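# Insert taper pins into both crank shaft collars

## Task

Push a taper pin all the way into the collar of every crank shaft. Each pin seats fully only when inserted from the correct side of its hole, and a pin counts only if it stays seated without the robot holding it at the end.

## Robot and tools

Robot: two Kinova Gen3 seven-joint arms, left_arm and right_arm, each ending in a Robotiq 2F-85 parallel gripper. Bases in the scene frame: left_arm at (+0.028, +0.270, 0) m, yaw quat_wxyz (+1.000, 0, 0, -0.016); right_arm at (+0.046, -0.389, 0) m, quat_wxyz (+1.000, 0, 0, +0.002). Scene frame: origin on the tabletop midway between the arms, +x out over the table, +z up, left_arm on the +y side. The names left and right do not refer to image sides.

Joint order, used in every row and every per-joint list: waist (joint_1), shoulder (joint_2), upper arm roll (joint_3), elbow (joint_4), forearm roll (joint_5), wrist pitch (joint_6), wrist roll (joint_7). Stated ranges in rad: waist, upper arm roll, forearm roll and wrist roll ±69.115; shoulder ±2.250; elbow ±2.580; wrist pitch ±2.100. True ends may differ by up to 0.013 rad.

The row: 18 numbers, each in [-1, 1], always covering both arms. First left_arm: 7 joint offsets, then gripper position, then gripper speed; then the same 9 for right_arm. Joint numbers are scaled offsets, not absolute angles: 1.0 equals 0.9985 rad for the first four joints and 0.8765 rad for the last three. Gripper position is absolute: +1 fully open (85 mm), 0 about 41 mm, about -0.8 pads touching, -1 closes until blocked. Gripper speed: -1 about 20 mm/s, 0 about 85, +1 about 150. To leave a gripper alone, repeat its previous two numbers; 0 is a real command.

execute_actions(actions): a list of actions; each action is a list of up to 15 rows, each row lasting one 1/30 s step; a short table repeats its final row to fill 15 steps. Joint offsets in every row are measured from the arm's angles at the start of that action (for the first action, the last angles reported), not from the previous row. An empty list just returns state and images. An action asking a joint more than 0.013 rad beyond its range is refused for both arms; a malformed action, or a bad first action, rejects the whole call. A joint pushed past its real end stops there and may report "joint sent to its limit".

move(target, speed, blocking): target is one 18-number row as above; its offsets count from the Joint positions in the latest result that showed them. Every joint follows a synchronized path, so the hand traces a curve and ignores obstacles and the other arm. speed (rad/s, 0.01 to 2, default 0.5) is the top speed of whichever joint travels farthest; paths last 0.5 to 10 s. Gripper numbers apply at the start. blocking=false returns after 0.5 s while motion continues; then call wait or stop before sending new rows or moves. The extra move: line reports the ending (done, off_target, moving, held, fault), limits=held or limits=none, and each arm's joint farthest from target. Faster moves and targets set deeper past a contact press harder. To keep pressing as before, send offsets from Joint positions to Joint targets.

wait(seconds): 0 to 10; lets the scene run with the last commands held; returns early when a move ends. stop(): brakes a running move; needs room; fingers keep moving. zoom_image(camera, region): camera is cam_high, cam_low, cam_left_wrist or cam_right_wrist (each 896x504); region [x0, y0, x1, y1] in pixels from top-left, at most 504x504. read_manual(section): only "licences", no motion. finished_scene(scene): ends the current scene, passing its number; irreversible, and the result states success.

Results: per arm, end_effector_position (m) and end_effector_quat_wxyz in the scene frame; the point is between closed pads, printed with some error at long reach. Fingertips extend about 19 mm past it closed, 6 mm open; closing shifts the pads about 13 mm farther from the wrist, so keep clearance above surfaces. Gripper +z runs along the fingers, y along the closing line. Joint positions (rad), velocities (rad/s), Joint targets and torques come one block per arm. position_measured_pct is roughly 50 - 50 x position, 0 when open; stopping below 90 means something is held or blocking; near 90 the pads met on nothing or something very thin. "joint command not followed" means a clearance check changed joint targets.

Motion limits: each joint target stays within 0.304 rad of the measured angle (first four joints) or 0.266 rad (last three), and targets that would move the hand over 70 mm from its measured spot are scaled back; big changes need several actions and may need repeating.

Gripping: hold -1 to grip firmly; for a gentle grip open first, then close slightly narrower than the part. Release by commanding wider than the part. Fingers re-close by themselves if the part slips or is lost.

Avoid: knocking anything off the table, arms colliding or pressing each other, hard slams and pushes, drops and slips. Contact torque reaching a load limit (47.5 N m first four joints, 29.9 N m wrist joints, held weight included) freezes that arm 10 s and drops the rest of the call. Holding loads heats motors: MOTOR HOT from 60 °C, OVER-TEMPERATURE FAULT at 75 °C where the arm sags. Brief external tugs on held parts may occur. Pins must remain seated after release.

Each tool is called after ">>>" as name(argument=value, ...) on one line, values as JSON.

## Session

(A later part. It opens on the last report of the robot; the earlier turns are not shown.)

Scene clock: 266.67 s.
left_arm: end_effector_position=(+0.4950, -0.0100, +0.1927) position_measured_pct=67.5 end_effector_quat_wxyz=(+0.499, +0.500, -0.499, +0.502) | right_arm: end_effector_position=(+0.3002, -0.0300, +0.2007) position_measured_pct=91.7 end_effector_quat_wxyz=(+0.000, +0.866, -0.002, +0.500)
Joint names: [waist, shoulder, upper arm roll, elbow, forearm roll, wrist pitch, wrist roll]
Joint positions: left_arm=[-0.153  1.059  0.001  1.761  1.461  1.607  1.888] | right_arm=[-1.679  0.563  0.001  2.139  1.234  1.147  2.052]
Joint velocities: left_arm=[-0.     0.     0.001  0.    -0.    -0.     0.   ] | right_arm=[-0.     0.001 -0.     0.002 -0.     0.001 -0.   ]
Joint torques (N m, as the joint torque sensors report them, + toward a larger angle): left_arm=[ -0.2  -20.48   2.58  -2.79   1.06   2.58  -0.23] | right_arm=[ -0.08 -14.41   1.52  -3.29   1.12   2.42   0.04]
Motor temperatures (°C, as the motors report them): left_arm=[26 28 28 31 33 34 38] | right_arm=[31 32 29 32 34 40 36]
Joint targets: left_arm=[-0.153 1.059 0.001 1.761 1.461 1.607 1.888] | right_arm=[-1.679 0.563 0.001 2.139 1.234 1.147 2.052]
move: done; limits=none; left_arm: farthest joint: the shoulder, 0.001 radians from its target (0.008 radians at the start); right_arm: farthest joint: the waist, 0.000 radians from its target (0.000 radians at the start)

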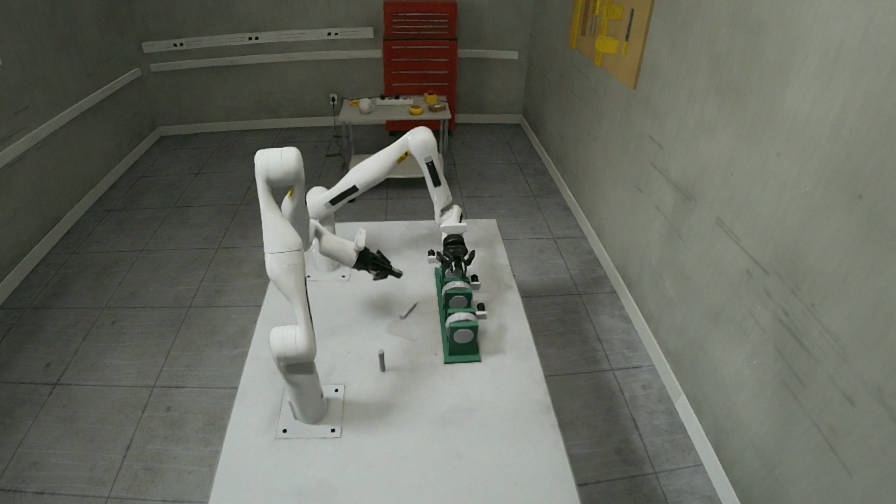

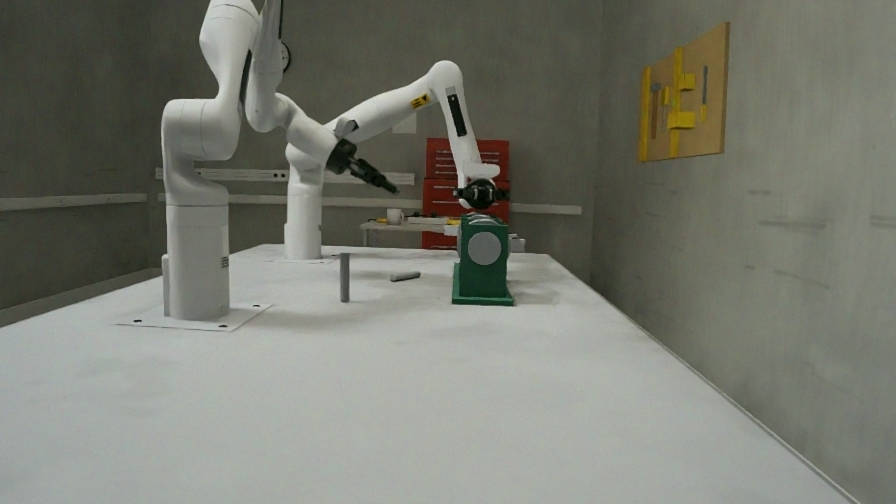

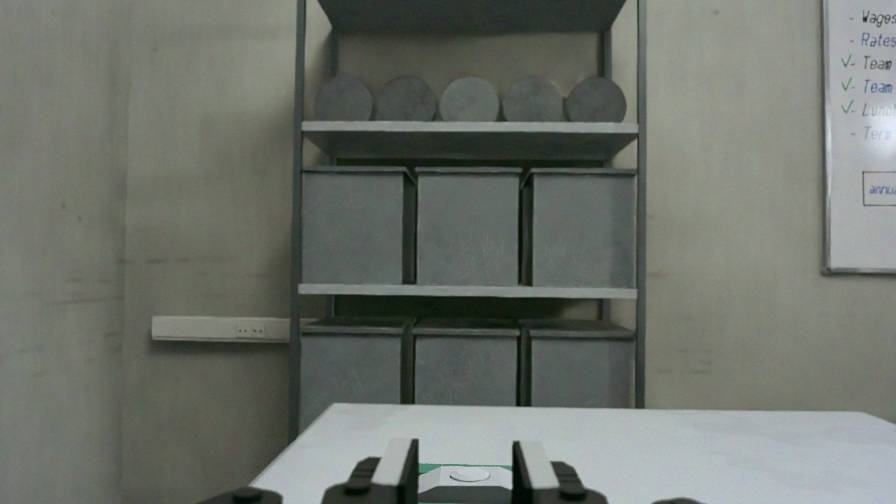

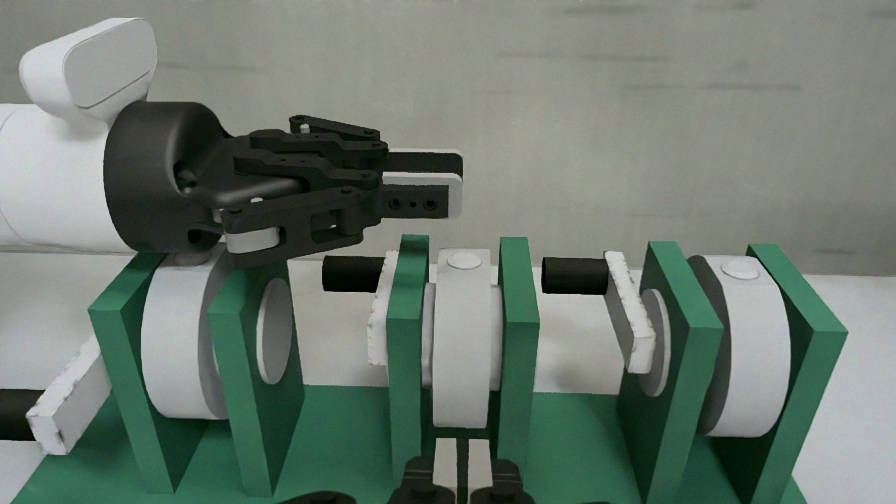

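>>> move(target=[0,-0.15,0,0,0,0,0,-0.35,-1,0,0,0,0,0,0,0,-1,0])

>>> zoom_image(camera="cam_right_wrist", region=[400,220,800,320])

>>> zoom_image(camera="cam_right_wrist", region=[140,220,540,320])

Scene clock: 267.80 s.
left_arm: end_effector_position=(+0.5038, -0.0089, +0.2579) position_measured_pct=67.5 end_effector_quat_wxyz=(-0.456, -0.466, +0.539, -0.533) | right_arm: end_effector_position=(+0.3002, -0.0300, +0.2007) position_measured_pct=91.7 end_effector_quat_wxyz=(+0.000, +0.866, -0.002, +0.500)
Joint names: [waist, shoulder, upper arm roll, elbow, forearm roll, wrist pitch, wrist roll]
Joint positions: left_arm=[-0.153  0.91   0.001  1.761  1.461  1.607  1.888] | right_arm=[-1.679  0.563  0.001  2.139  1.234  1.147  2.052]
Joint velocities: left_arm=[-0.001 -0.002 -0.001 -0.    -0.    -0.001 -0.   ] | right_arm=[-0.    -0.001  0.002  0.002 -0.    -0.     0.   ]
Joint torques (N m, as the joint torque sensors report them, + toward a larger angle): left_arm=[ -0.52 -20.19   2.48  -4.08   1.08   2.48  -0.03] | right_arm=[ -0.16 -14.68   2.08  -3.27   1.3    2.29   0.06]
Motor temperatures (°C, as the motors report them): left_arm=[26 28 28 31 33 34 38] | right_arm=[31 32 29 32 34 40 36]
Joint targets: left_arm=[-0.153 0.910 0.001 1.761 1.461 1.607 1.888] | right_arm=[-1.679 0.563 0.001 2.139 1.234 1.147 2.052]
move: done; limits=none; left_arm: farthest joint: the shoulder, 0.001 radians from its target (0.150 radians at the start); right_arm: farthest joint: the waist, 0.000 radians from its target (0.000 radians at the start)

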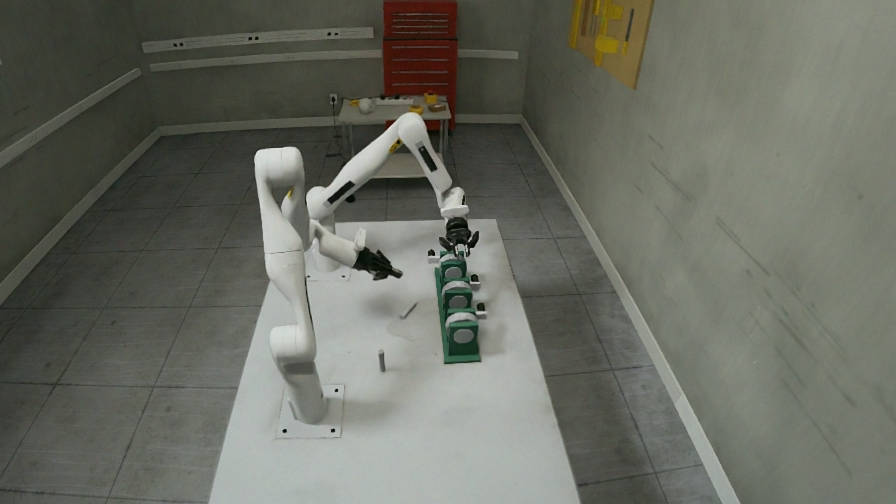

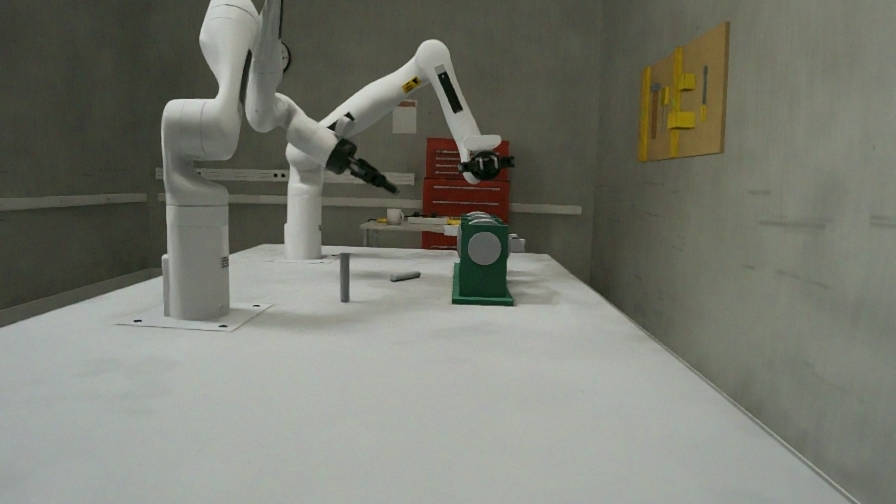

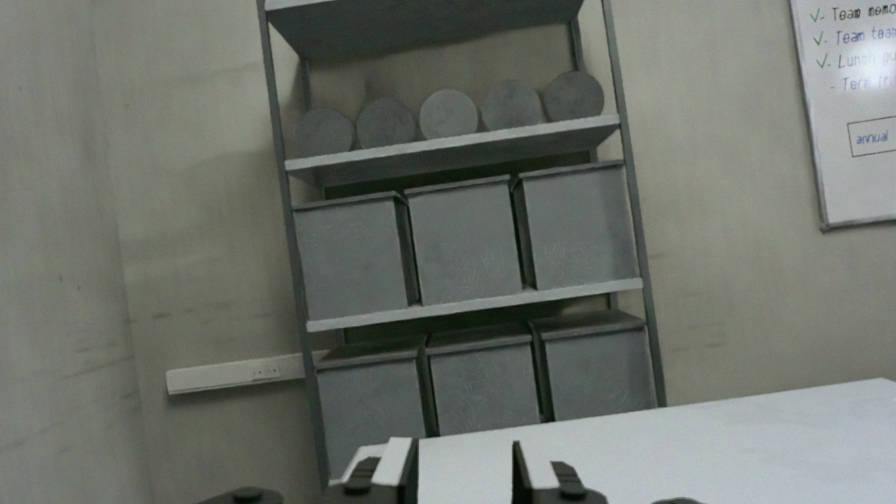

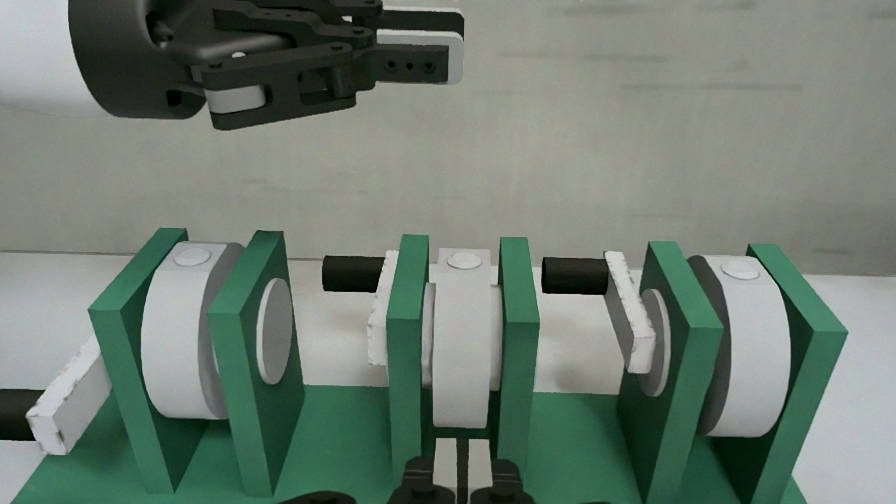

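Region (400, 220, 800, 320) of cam_right_wrist's 896x504 image, scaled by 1.260; it fills the top 126 rows of this view, and the rest is white.

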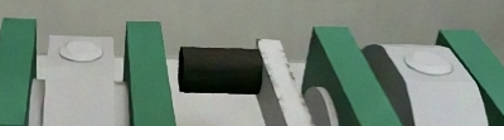

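Region (140, 220, 540, 320) of cam_right_wrist's 896x504 image, scaled by 1.260; it fills the top 126 rows of this view, and the rest is white.

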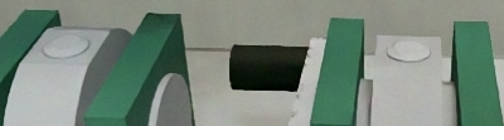

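>>> move(target=[0.3,-0.3,0,-0.25,-0.85,-0.23,0,-1,0,0,0,0,0,0,0,0,-1,0], speed=0.8)

>>> move(target=[0.3475,0.057,-0.001,-0.236,-0.817,-0.235,0,-1,0,0,0,0,0,0,0,0,-1,0], speed=0.7)

Scene clock: 269.67 s.
left_arm: end_effector_position=(+0.4117, -0.0298, +0.2410) position_measured_pct=91.7 end_effector_quat_wxyz=(-0.255, -0.185, +0.909, -0.274) | right_arm: end_effector_position=(+0.3002, -0.0300, +0.2007) position_measured_pct=91.7 end_effector_quat_wxyz=(+0.000, +0.866, -0.002, +0.500)
Joint names: [waist, shoulder, upper arm roll, elbow, forearm roll, wrist pitch, wrist roll]
Joint positions: left_arm=[0.147 0.611 0.001 1.512 0.716 1.405 1.888] | right_arm=[-1.679  0.563  0.001  2.139  1.234  1.147  2.052]
Joint velocities: left_arm=[ 0.002 -0.002  0.003  0.    -0.    -0.     0.   ] | right_arm=[ 0.    -0.     0.001 -0.002  0.     0.    -0.   ]
Joint torques (N m, as the joint torque sensors report them, + toward a larger angle): left_arm=[ -0.55 -18.99   0.68  -6.64   1.67   0.98  -0.23] | right_arm=[  0.   -14.95   1.43  -3.32   1.42   2.26  -0.25]
Motor temperatures (°C, as the motors report them): left_arm=[26 28 28 31 33 34 38] | right_arm=[31 32 29 32 34 40 36]
Joint targets: left_arm=[0.147 0.610 0.001 1.512 0.716 1.405 1.888] | right_arm=[-1.679 0.563 0.001 2.139 1.234 1.147 2.052]
move: done; limits=none; left_arm: farthest joint: the waist, 0.000 radians from its target (0.299 radians at the start); right_arm: farthest joint: the waist, 0.000 radians from its target (0.000 radians at the start)

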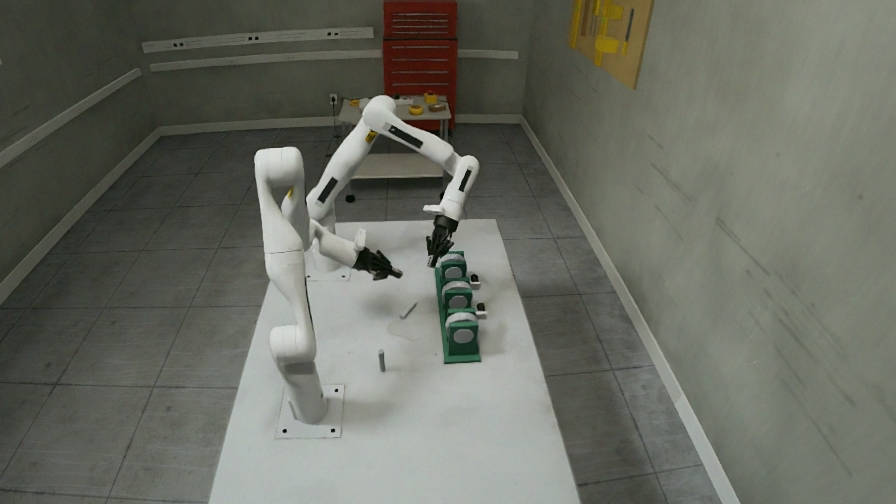

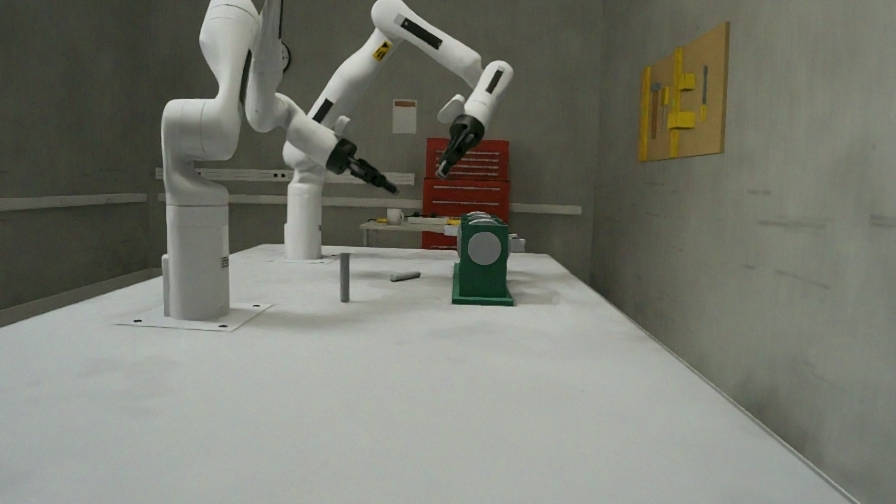

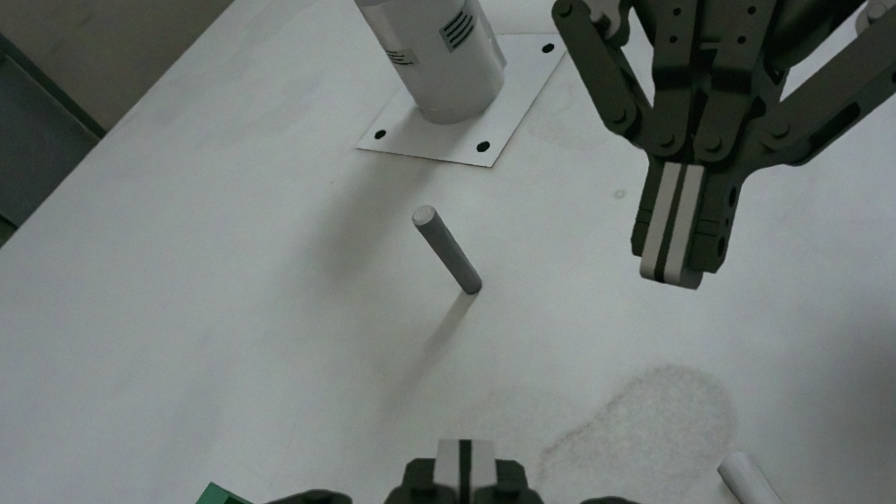

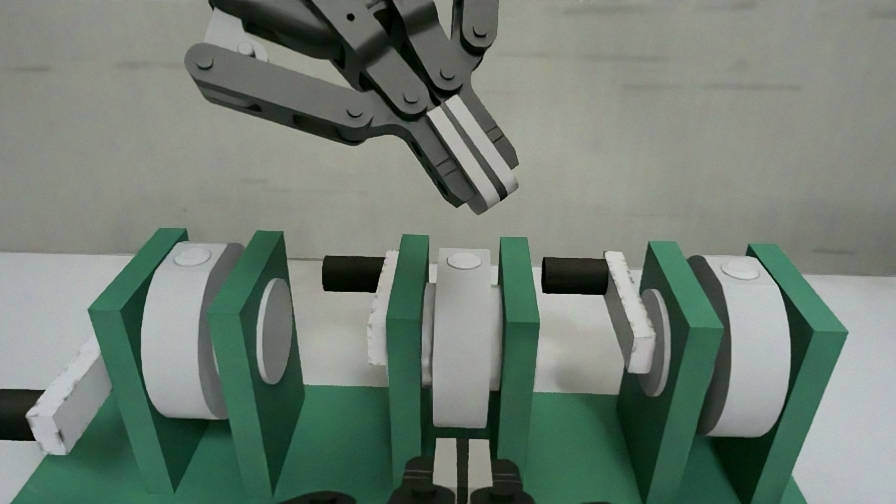

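Scene clock: 271.20 s.
left_arm: end_effector_position=(+0.4935, -0.0289, +0.1896) position_measured_pct=91.7 end_effector_quat_wxyz=(-0.000, +0.104, +0.995, +0.000) | right_arm: end_effector_position=(+0.3002, -0.0300, +0.2007) position_measured_pct=91.7 end_effector_quat_wxyz=(+0.000, +0.866, -0.002, +0.500)
Joint names: [waist, shoulder, upper arm roll, elbow, forearm roll, wrist pitch, wrist roll]
Joint positions: left_arm=[ 0.493  0.667  0.     1.276 -0.     1.199  1.888] | right_arm=[-1.679  0.563  0.001  2.139  1.234  1.147  2.052]
Joint velocities: left_arm=[ 0.002  0.001 -0.002 -0.    -0.    -0.001  0.   ] | right_arm=[ 0.    -0.     0.001  0.001 -0.    -0.001 -0.   ]
Joint torques (N m, as the joint torque sensors report them, + toward a larger angle): left_arm=[ -0.5  -21.99   0.14  -8.36   0.1    0.02  -0.34] | right_arm=[ -0.62 -14.73   1.89  -3.18   1.18   2.19  -0.02]
Motor temperatures (°C, as the motors report them): left_arm=[26 28 28 31 33 34 38] | right_arm=[31 32 29 32 34 40 36]
Joint targets: left_arm=[0.494 0.668 0.000 1.276 -0.000 1.199 1.888] | right_arm=[-1.679 0.563 0.001 2.139 1.234 1.147 2.052]
move: done; limits=none; left_arm: farthest joint: the waist, 0.001 radians from its target (0.347 radians at the start); right_arm: farthest joint: the waist, 0.000 radians from its target (0.000 radians at the start)

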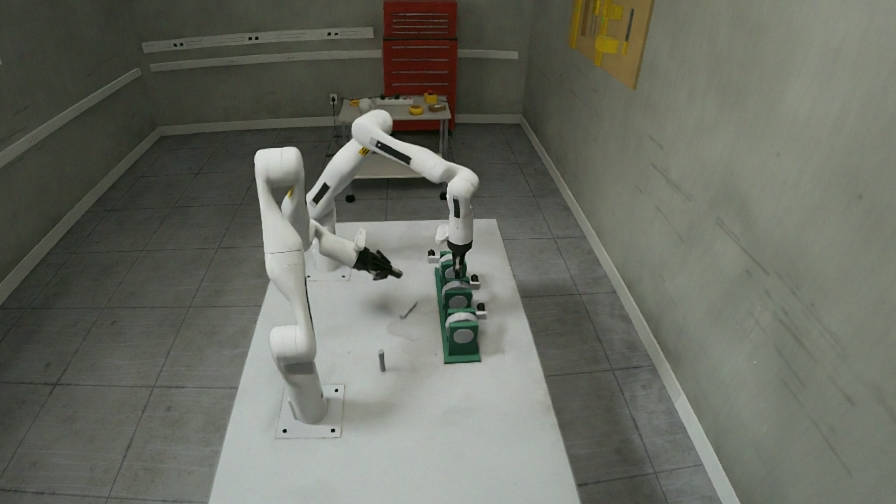

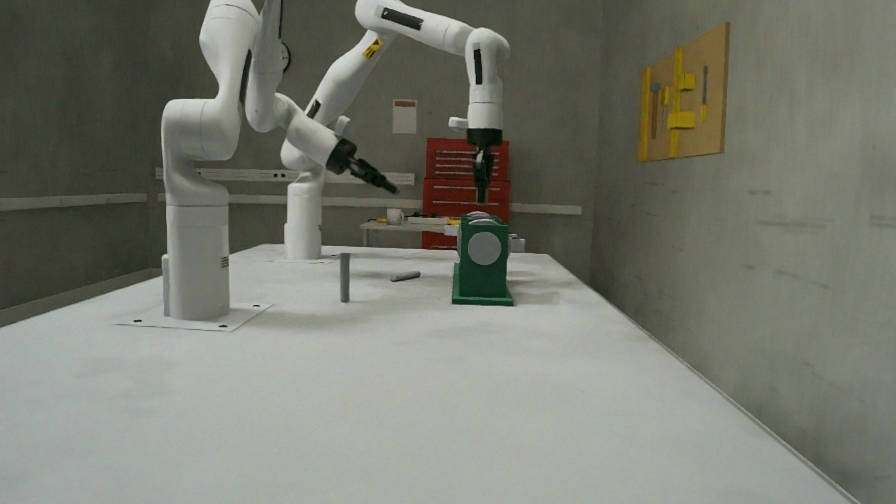

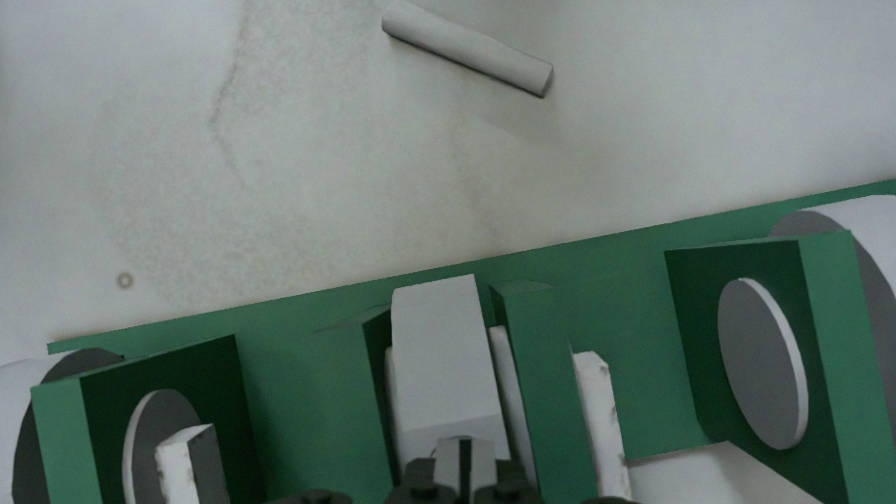

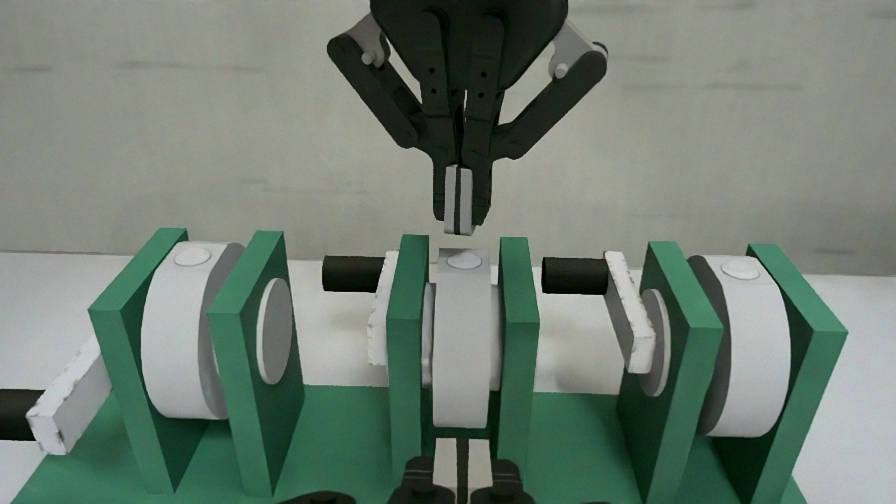

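Down 21 mm, then press.

>>> move(target=[0,0.024,0,0.028,0,-0.059,0,-1,0,0,0,0,0,0,0,0,-1,0], speed=0.06)

>>> move(target=[0,0.022,0,0.012,0,-0.005,0,-1,0,0,0,0,0,0,0,0,-1,0], speed=0.03)

>>> move(target=[0,-0.06,0,0,0,0,0,-1,0,0,0,0,0,0,0,0,-1,0], speed=0.2)

Scene clock: 272.67 s.
left_arm: end_effector_position=(+0.4951, -0.0298, +0.1699) position_measured_pct=91.7 end_effector_quat_wxyz=(+0.001, +0.104, +0.995, -0.000) | right_arm: end_effector_position=(+0.3002, -0.0300, +0.2007) position_measured_pct=91.7 end_effector_quat_wxyz=(+0.000, +0.866, -0.002, +0.500)
Joint names: [waist, shoulder, upper arm roll, elbow, forearm roll, wrist pitch, wrist roll]
Joint positions: left_arm=[ 0.493  0.689  0.     1.303 -0.     1.149  1.888] | right_arm=[-1.679  0.563  0.001  2.139  1.234  1.147  2.052]
Joint velocities: left_arm=[-0.    -0.001 -0.001  0.001 -0.     0.    -0.   ] | right_arm=[-0.    -0.001  0.    -0.001  0.    -0.001 -0.   ]
Joint torques (N m, as the joint torque sensors report them, + toward a larger angle): left_arm=[  0.09 -19.57   0.01  -8.04   0.01  -0.68  -0.15] | right_arm=[ -0.21 -14.79   1.69  -3.1    1.28   2.59   0.06]
Motor temperatures (°C, as the motors report them): left_arm=[26 28 28 31 33 34 38] | right_arm=[31 32 29 32 34 40 36]
Joint targets: left_arm=[0.493 0.691 0.000 1.304 -0.000 1.148 1.888] | right_arm=[-1.679 0.563 0.001 2.139 1.234 1.147 2.052]
move: done; limits=none; left_arm: farthest joint: the shoulder, 0.002 radians from its target (0.023 radians at the start); right_arm: farthest joint: the waist, 0.000 radians from its target (0.000 radians at the start)

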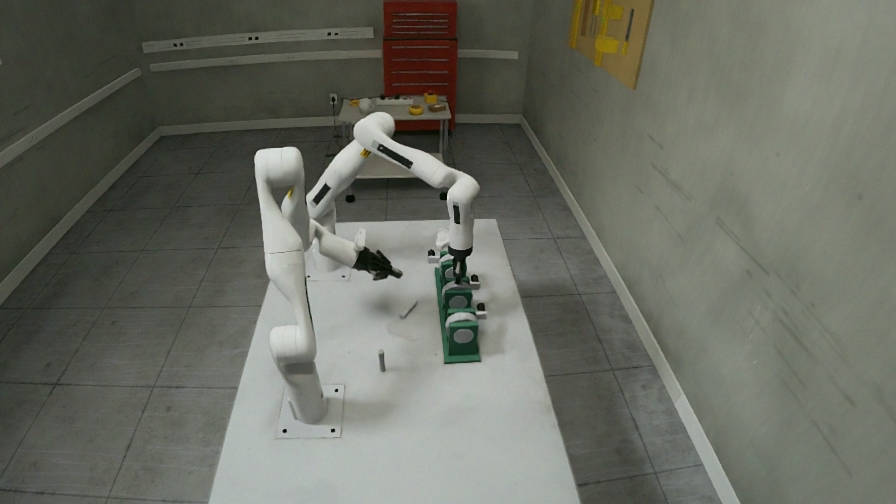

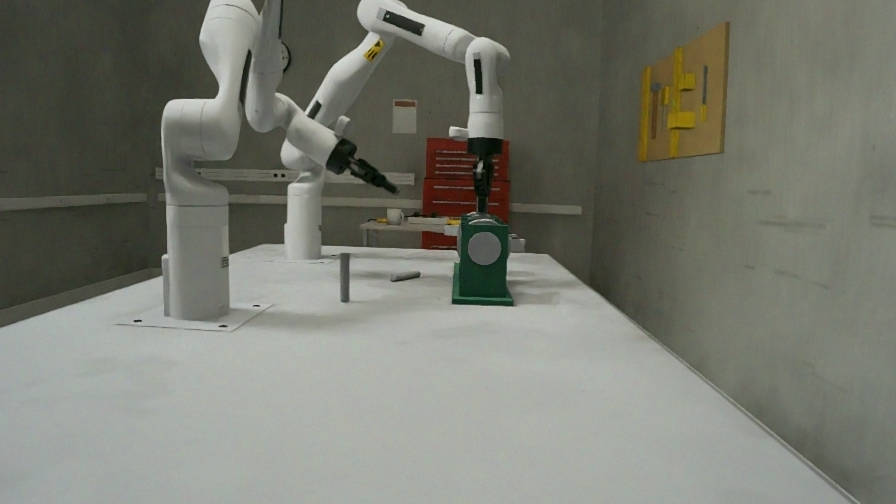

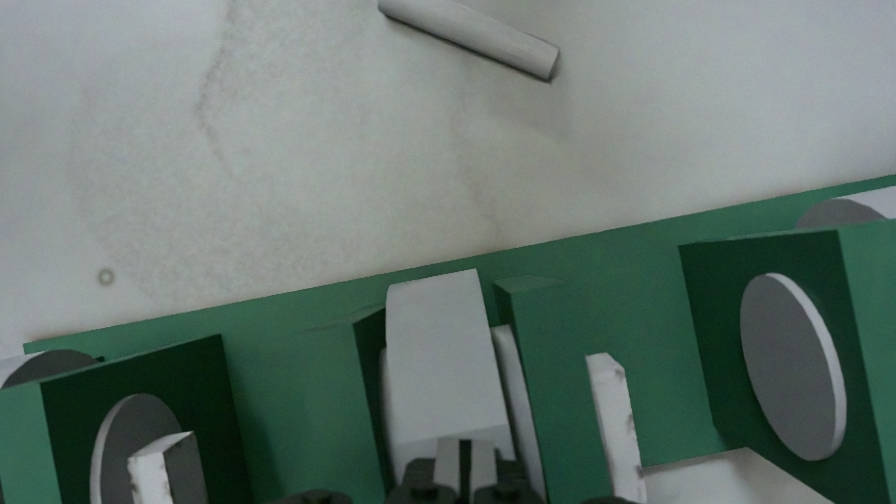

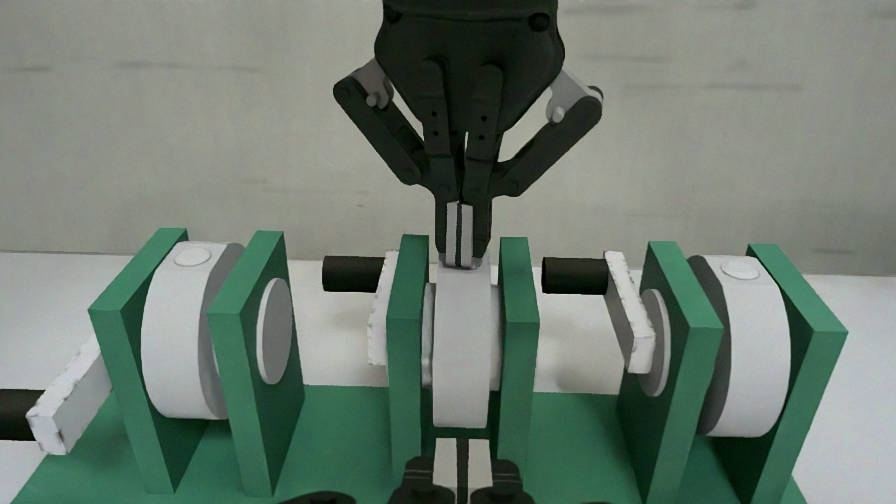

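Scene clock: 273.63 s.
left_arm: end_effector_position=(+0.4951, -0.0297, +0.1689) position_measured_pct=91.7 end_effector_quat_wxyz=(+0.001, +0.104, +0.995, -0.000) | right_arm: end_effector_position=(+0.3002, -0.0300, +0.2007) position_measured_pct=91.7 end_effector_quat_wxyz=(+0.000, +0.866, -0.002, +0.500)
Joint names: [waist, shoulder, upper arm roll, elbow, forearm roll, wrist pitch, wrist roll]
Joint positions: left_arm=[ 0.493  0.69   0.     1.305 -0.001  1.146  1.888] | right_arm=[-1.679  0.563  0.001  2.139  1.234  1.147  2.052]
Joint velocities: left_arm=[ 0.    -0.    -0.    -0.     0.    -0.001  0.   ] | right_arm=[-0.    -0.     0.001 -0.002 -0.    -0.001 -0.   ]
Joint torques (N m, as the joint torque sensors report them, + toward a larger angle): left_arm=[ 0.24 -4.15 -0.25 -0.31  0.17 -1.04 -0.02] | right_arm=[ -0.04 -14.76   2.1   -3.     1.37   2.5   -0.13]
Motor temperatures (°C, as the motors report them): left_arm=[26 28 28 31 33 34 38] | right_arm=[31 32 29 32 34 40 36]
Joint targets: left_arm=[0.493 0.711 0.000 1.315 -0.000 1.144 1.888] | right_arm=[-1.679 0.563 0.001 2.139 1.234 1.147 2.052]
move: off_target (left_arm); limits=none; left_arm: farthest joint: the shoulder, 0.021 radians from its target (0.022 radians at the start); right_arm: farthest joint: the waist, 0.000 radians from its target (0.000 radians at the start)

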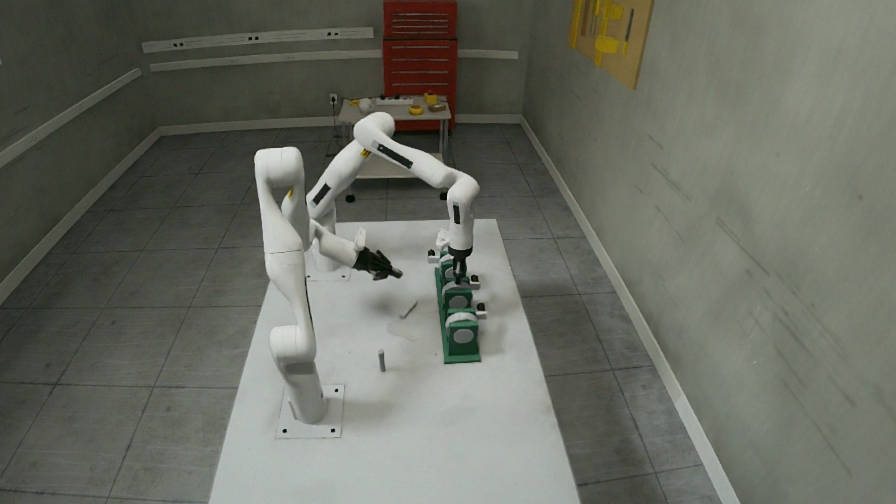

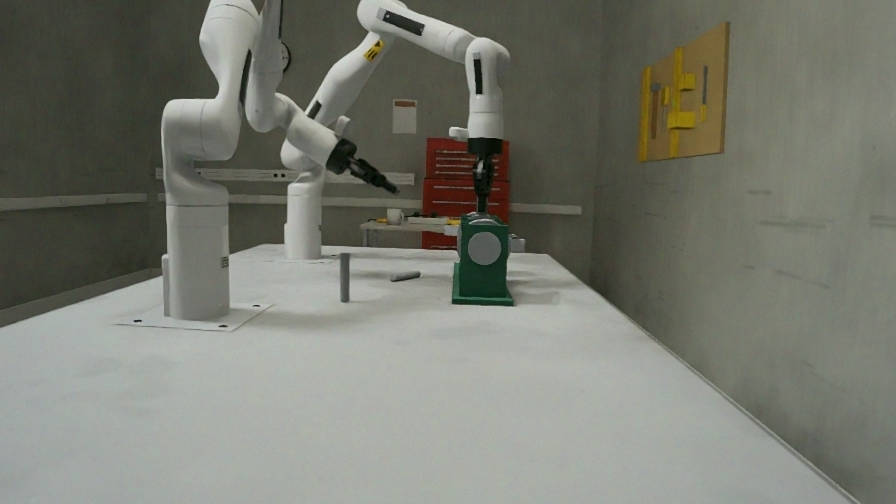

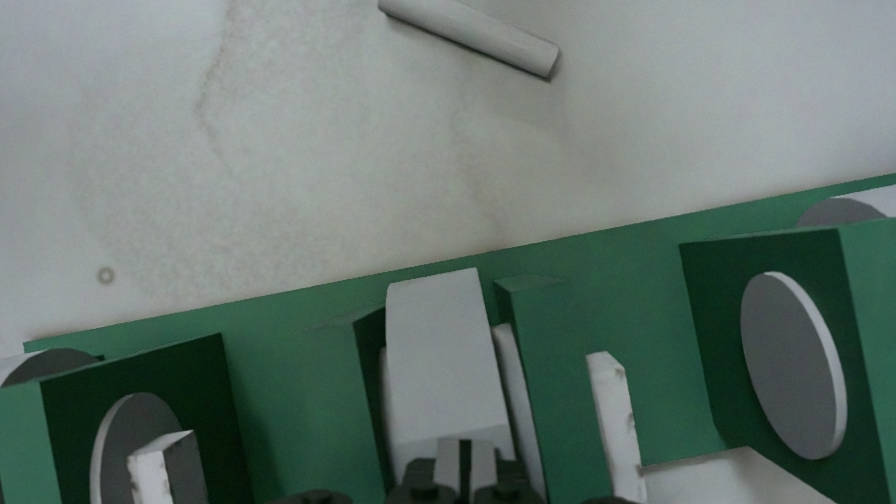

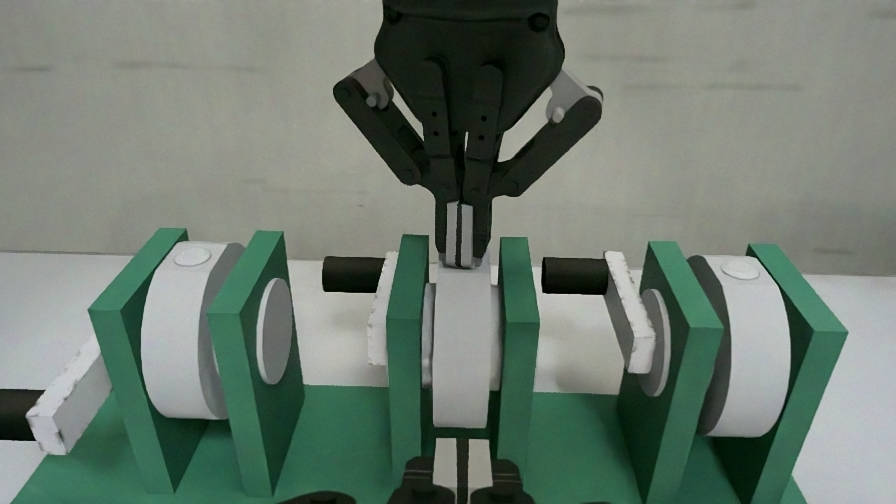

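Scene clock: 274.37 s.
left_arm: end_effector_position=(+0.5002, -0.0327, +0.2021) position_measured_pct=91.7 end_effector_quat_wxyz=(+0.028, +0.104, +0.994, -0.012) | right_arm: end_effector_position=(+0.3002, -0.0300, +0.2007) position_measured_pct=91.7 end_effector_quat_wxyz=(+0.000, +0.866, -0.002, +0.500)
Joint names: [waist, shoulder, upper arm roll, elbow, forearm roll, wrist pitch, wrist roll]
Joint positions: left_arm=[ 0.493  0.63   0.     1.305 -0.001  1.146  1.888] | right_arm=[-1.679  0.563  0.001  2.139  1.234  1.147  2.052]
Joint velocities: left_arm=[ 0.    -0.003 -0.001  0.001  0.    -0.001 -0.   ] | right_arm=[ 0.     0.001 -0.     0.001 -0.    -0.     0.   ]
Joint torques (N m, as the joint torque sensors report them, + toward a larger angle): left_arm=[  0.   -20.67  -0.4   -8.86  -0.2   -0.32  -0.15] | right_arm=[ -0.12 -14.81   2.03  -3.04   1.22   2.31  -0.09]
Motor temperatures (°C, as the motors report them): left_arm=[26 28 28 31 33 34 38] | right_arm=[31 32 29 32 34 40 36]
Joint targets: left_arm=[0.493 0.630 0.000 1.305 -0.001 1.146 1.888] | right_arm=[-1.679 0.563 0.001 2.139 1.234 1.147 2.052]
move: done; limits=none; left_arm: farthest joint: the waist, 0.000 radians from its target (0.000 radians at the start); right_arm: farthest joint: the waist, 0.000 radians from its target (0.000 radians at the start)

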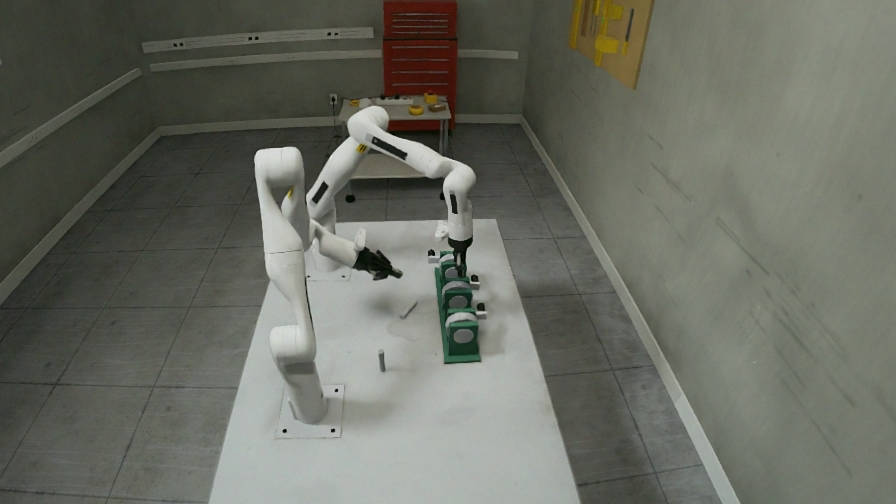

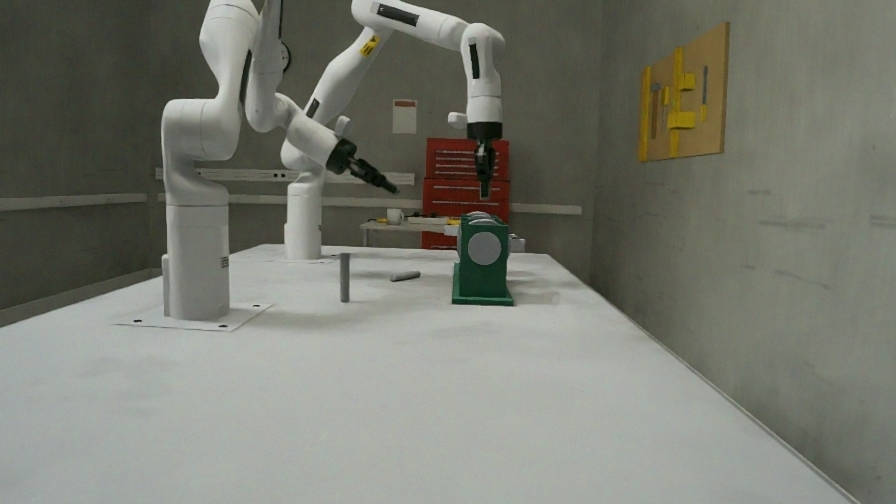

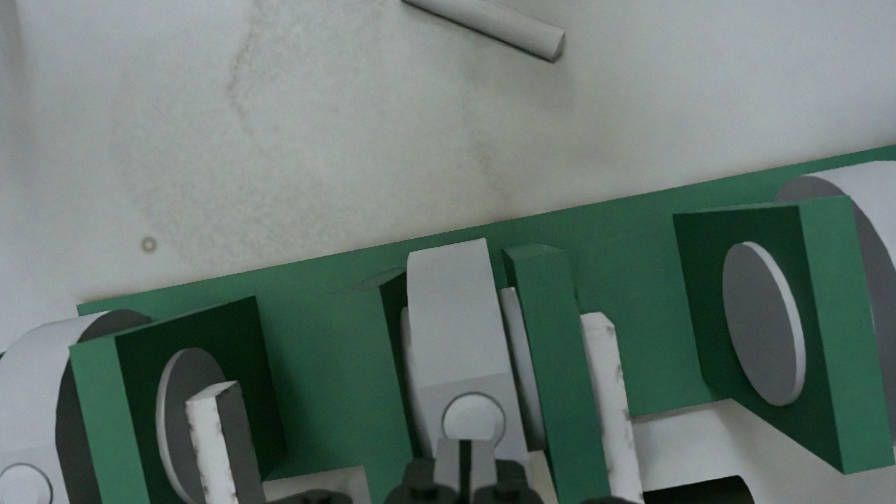

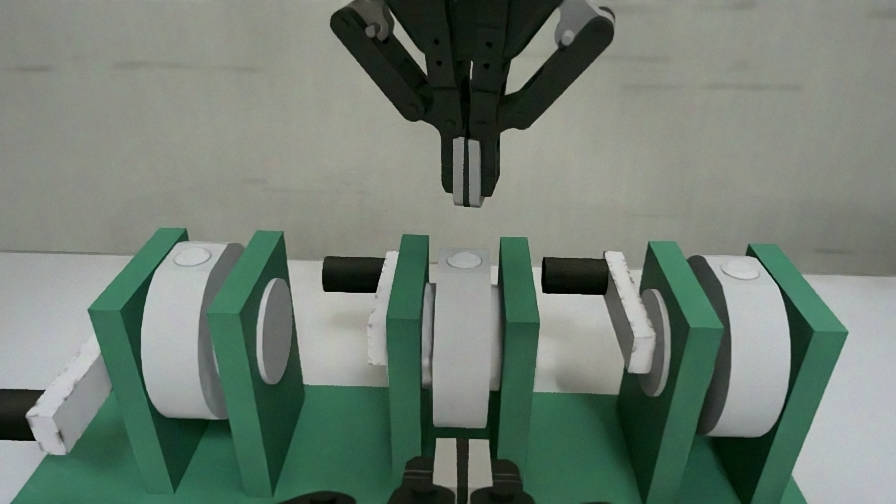

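>>> finished_scene(scene=1)

The scene is finished: the task was done.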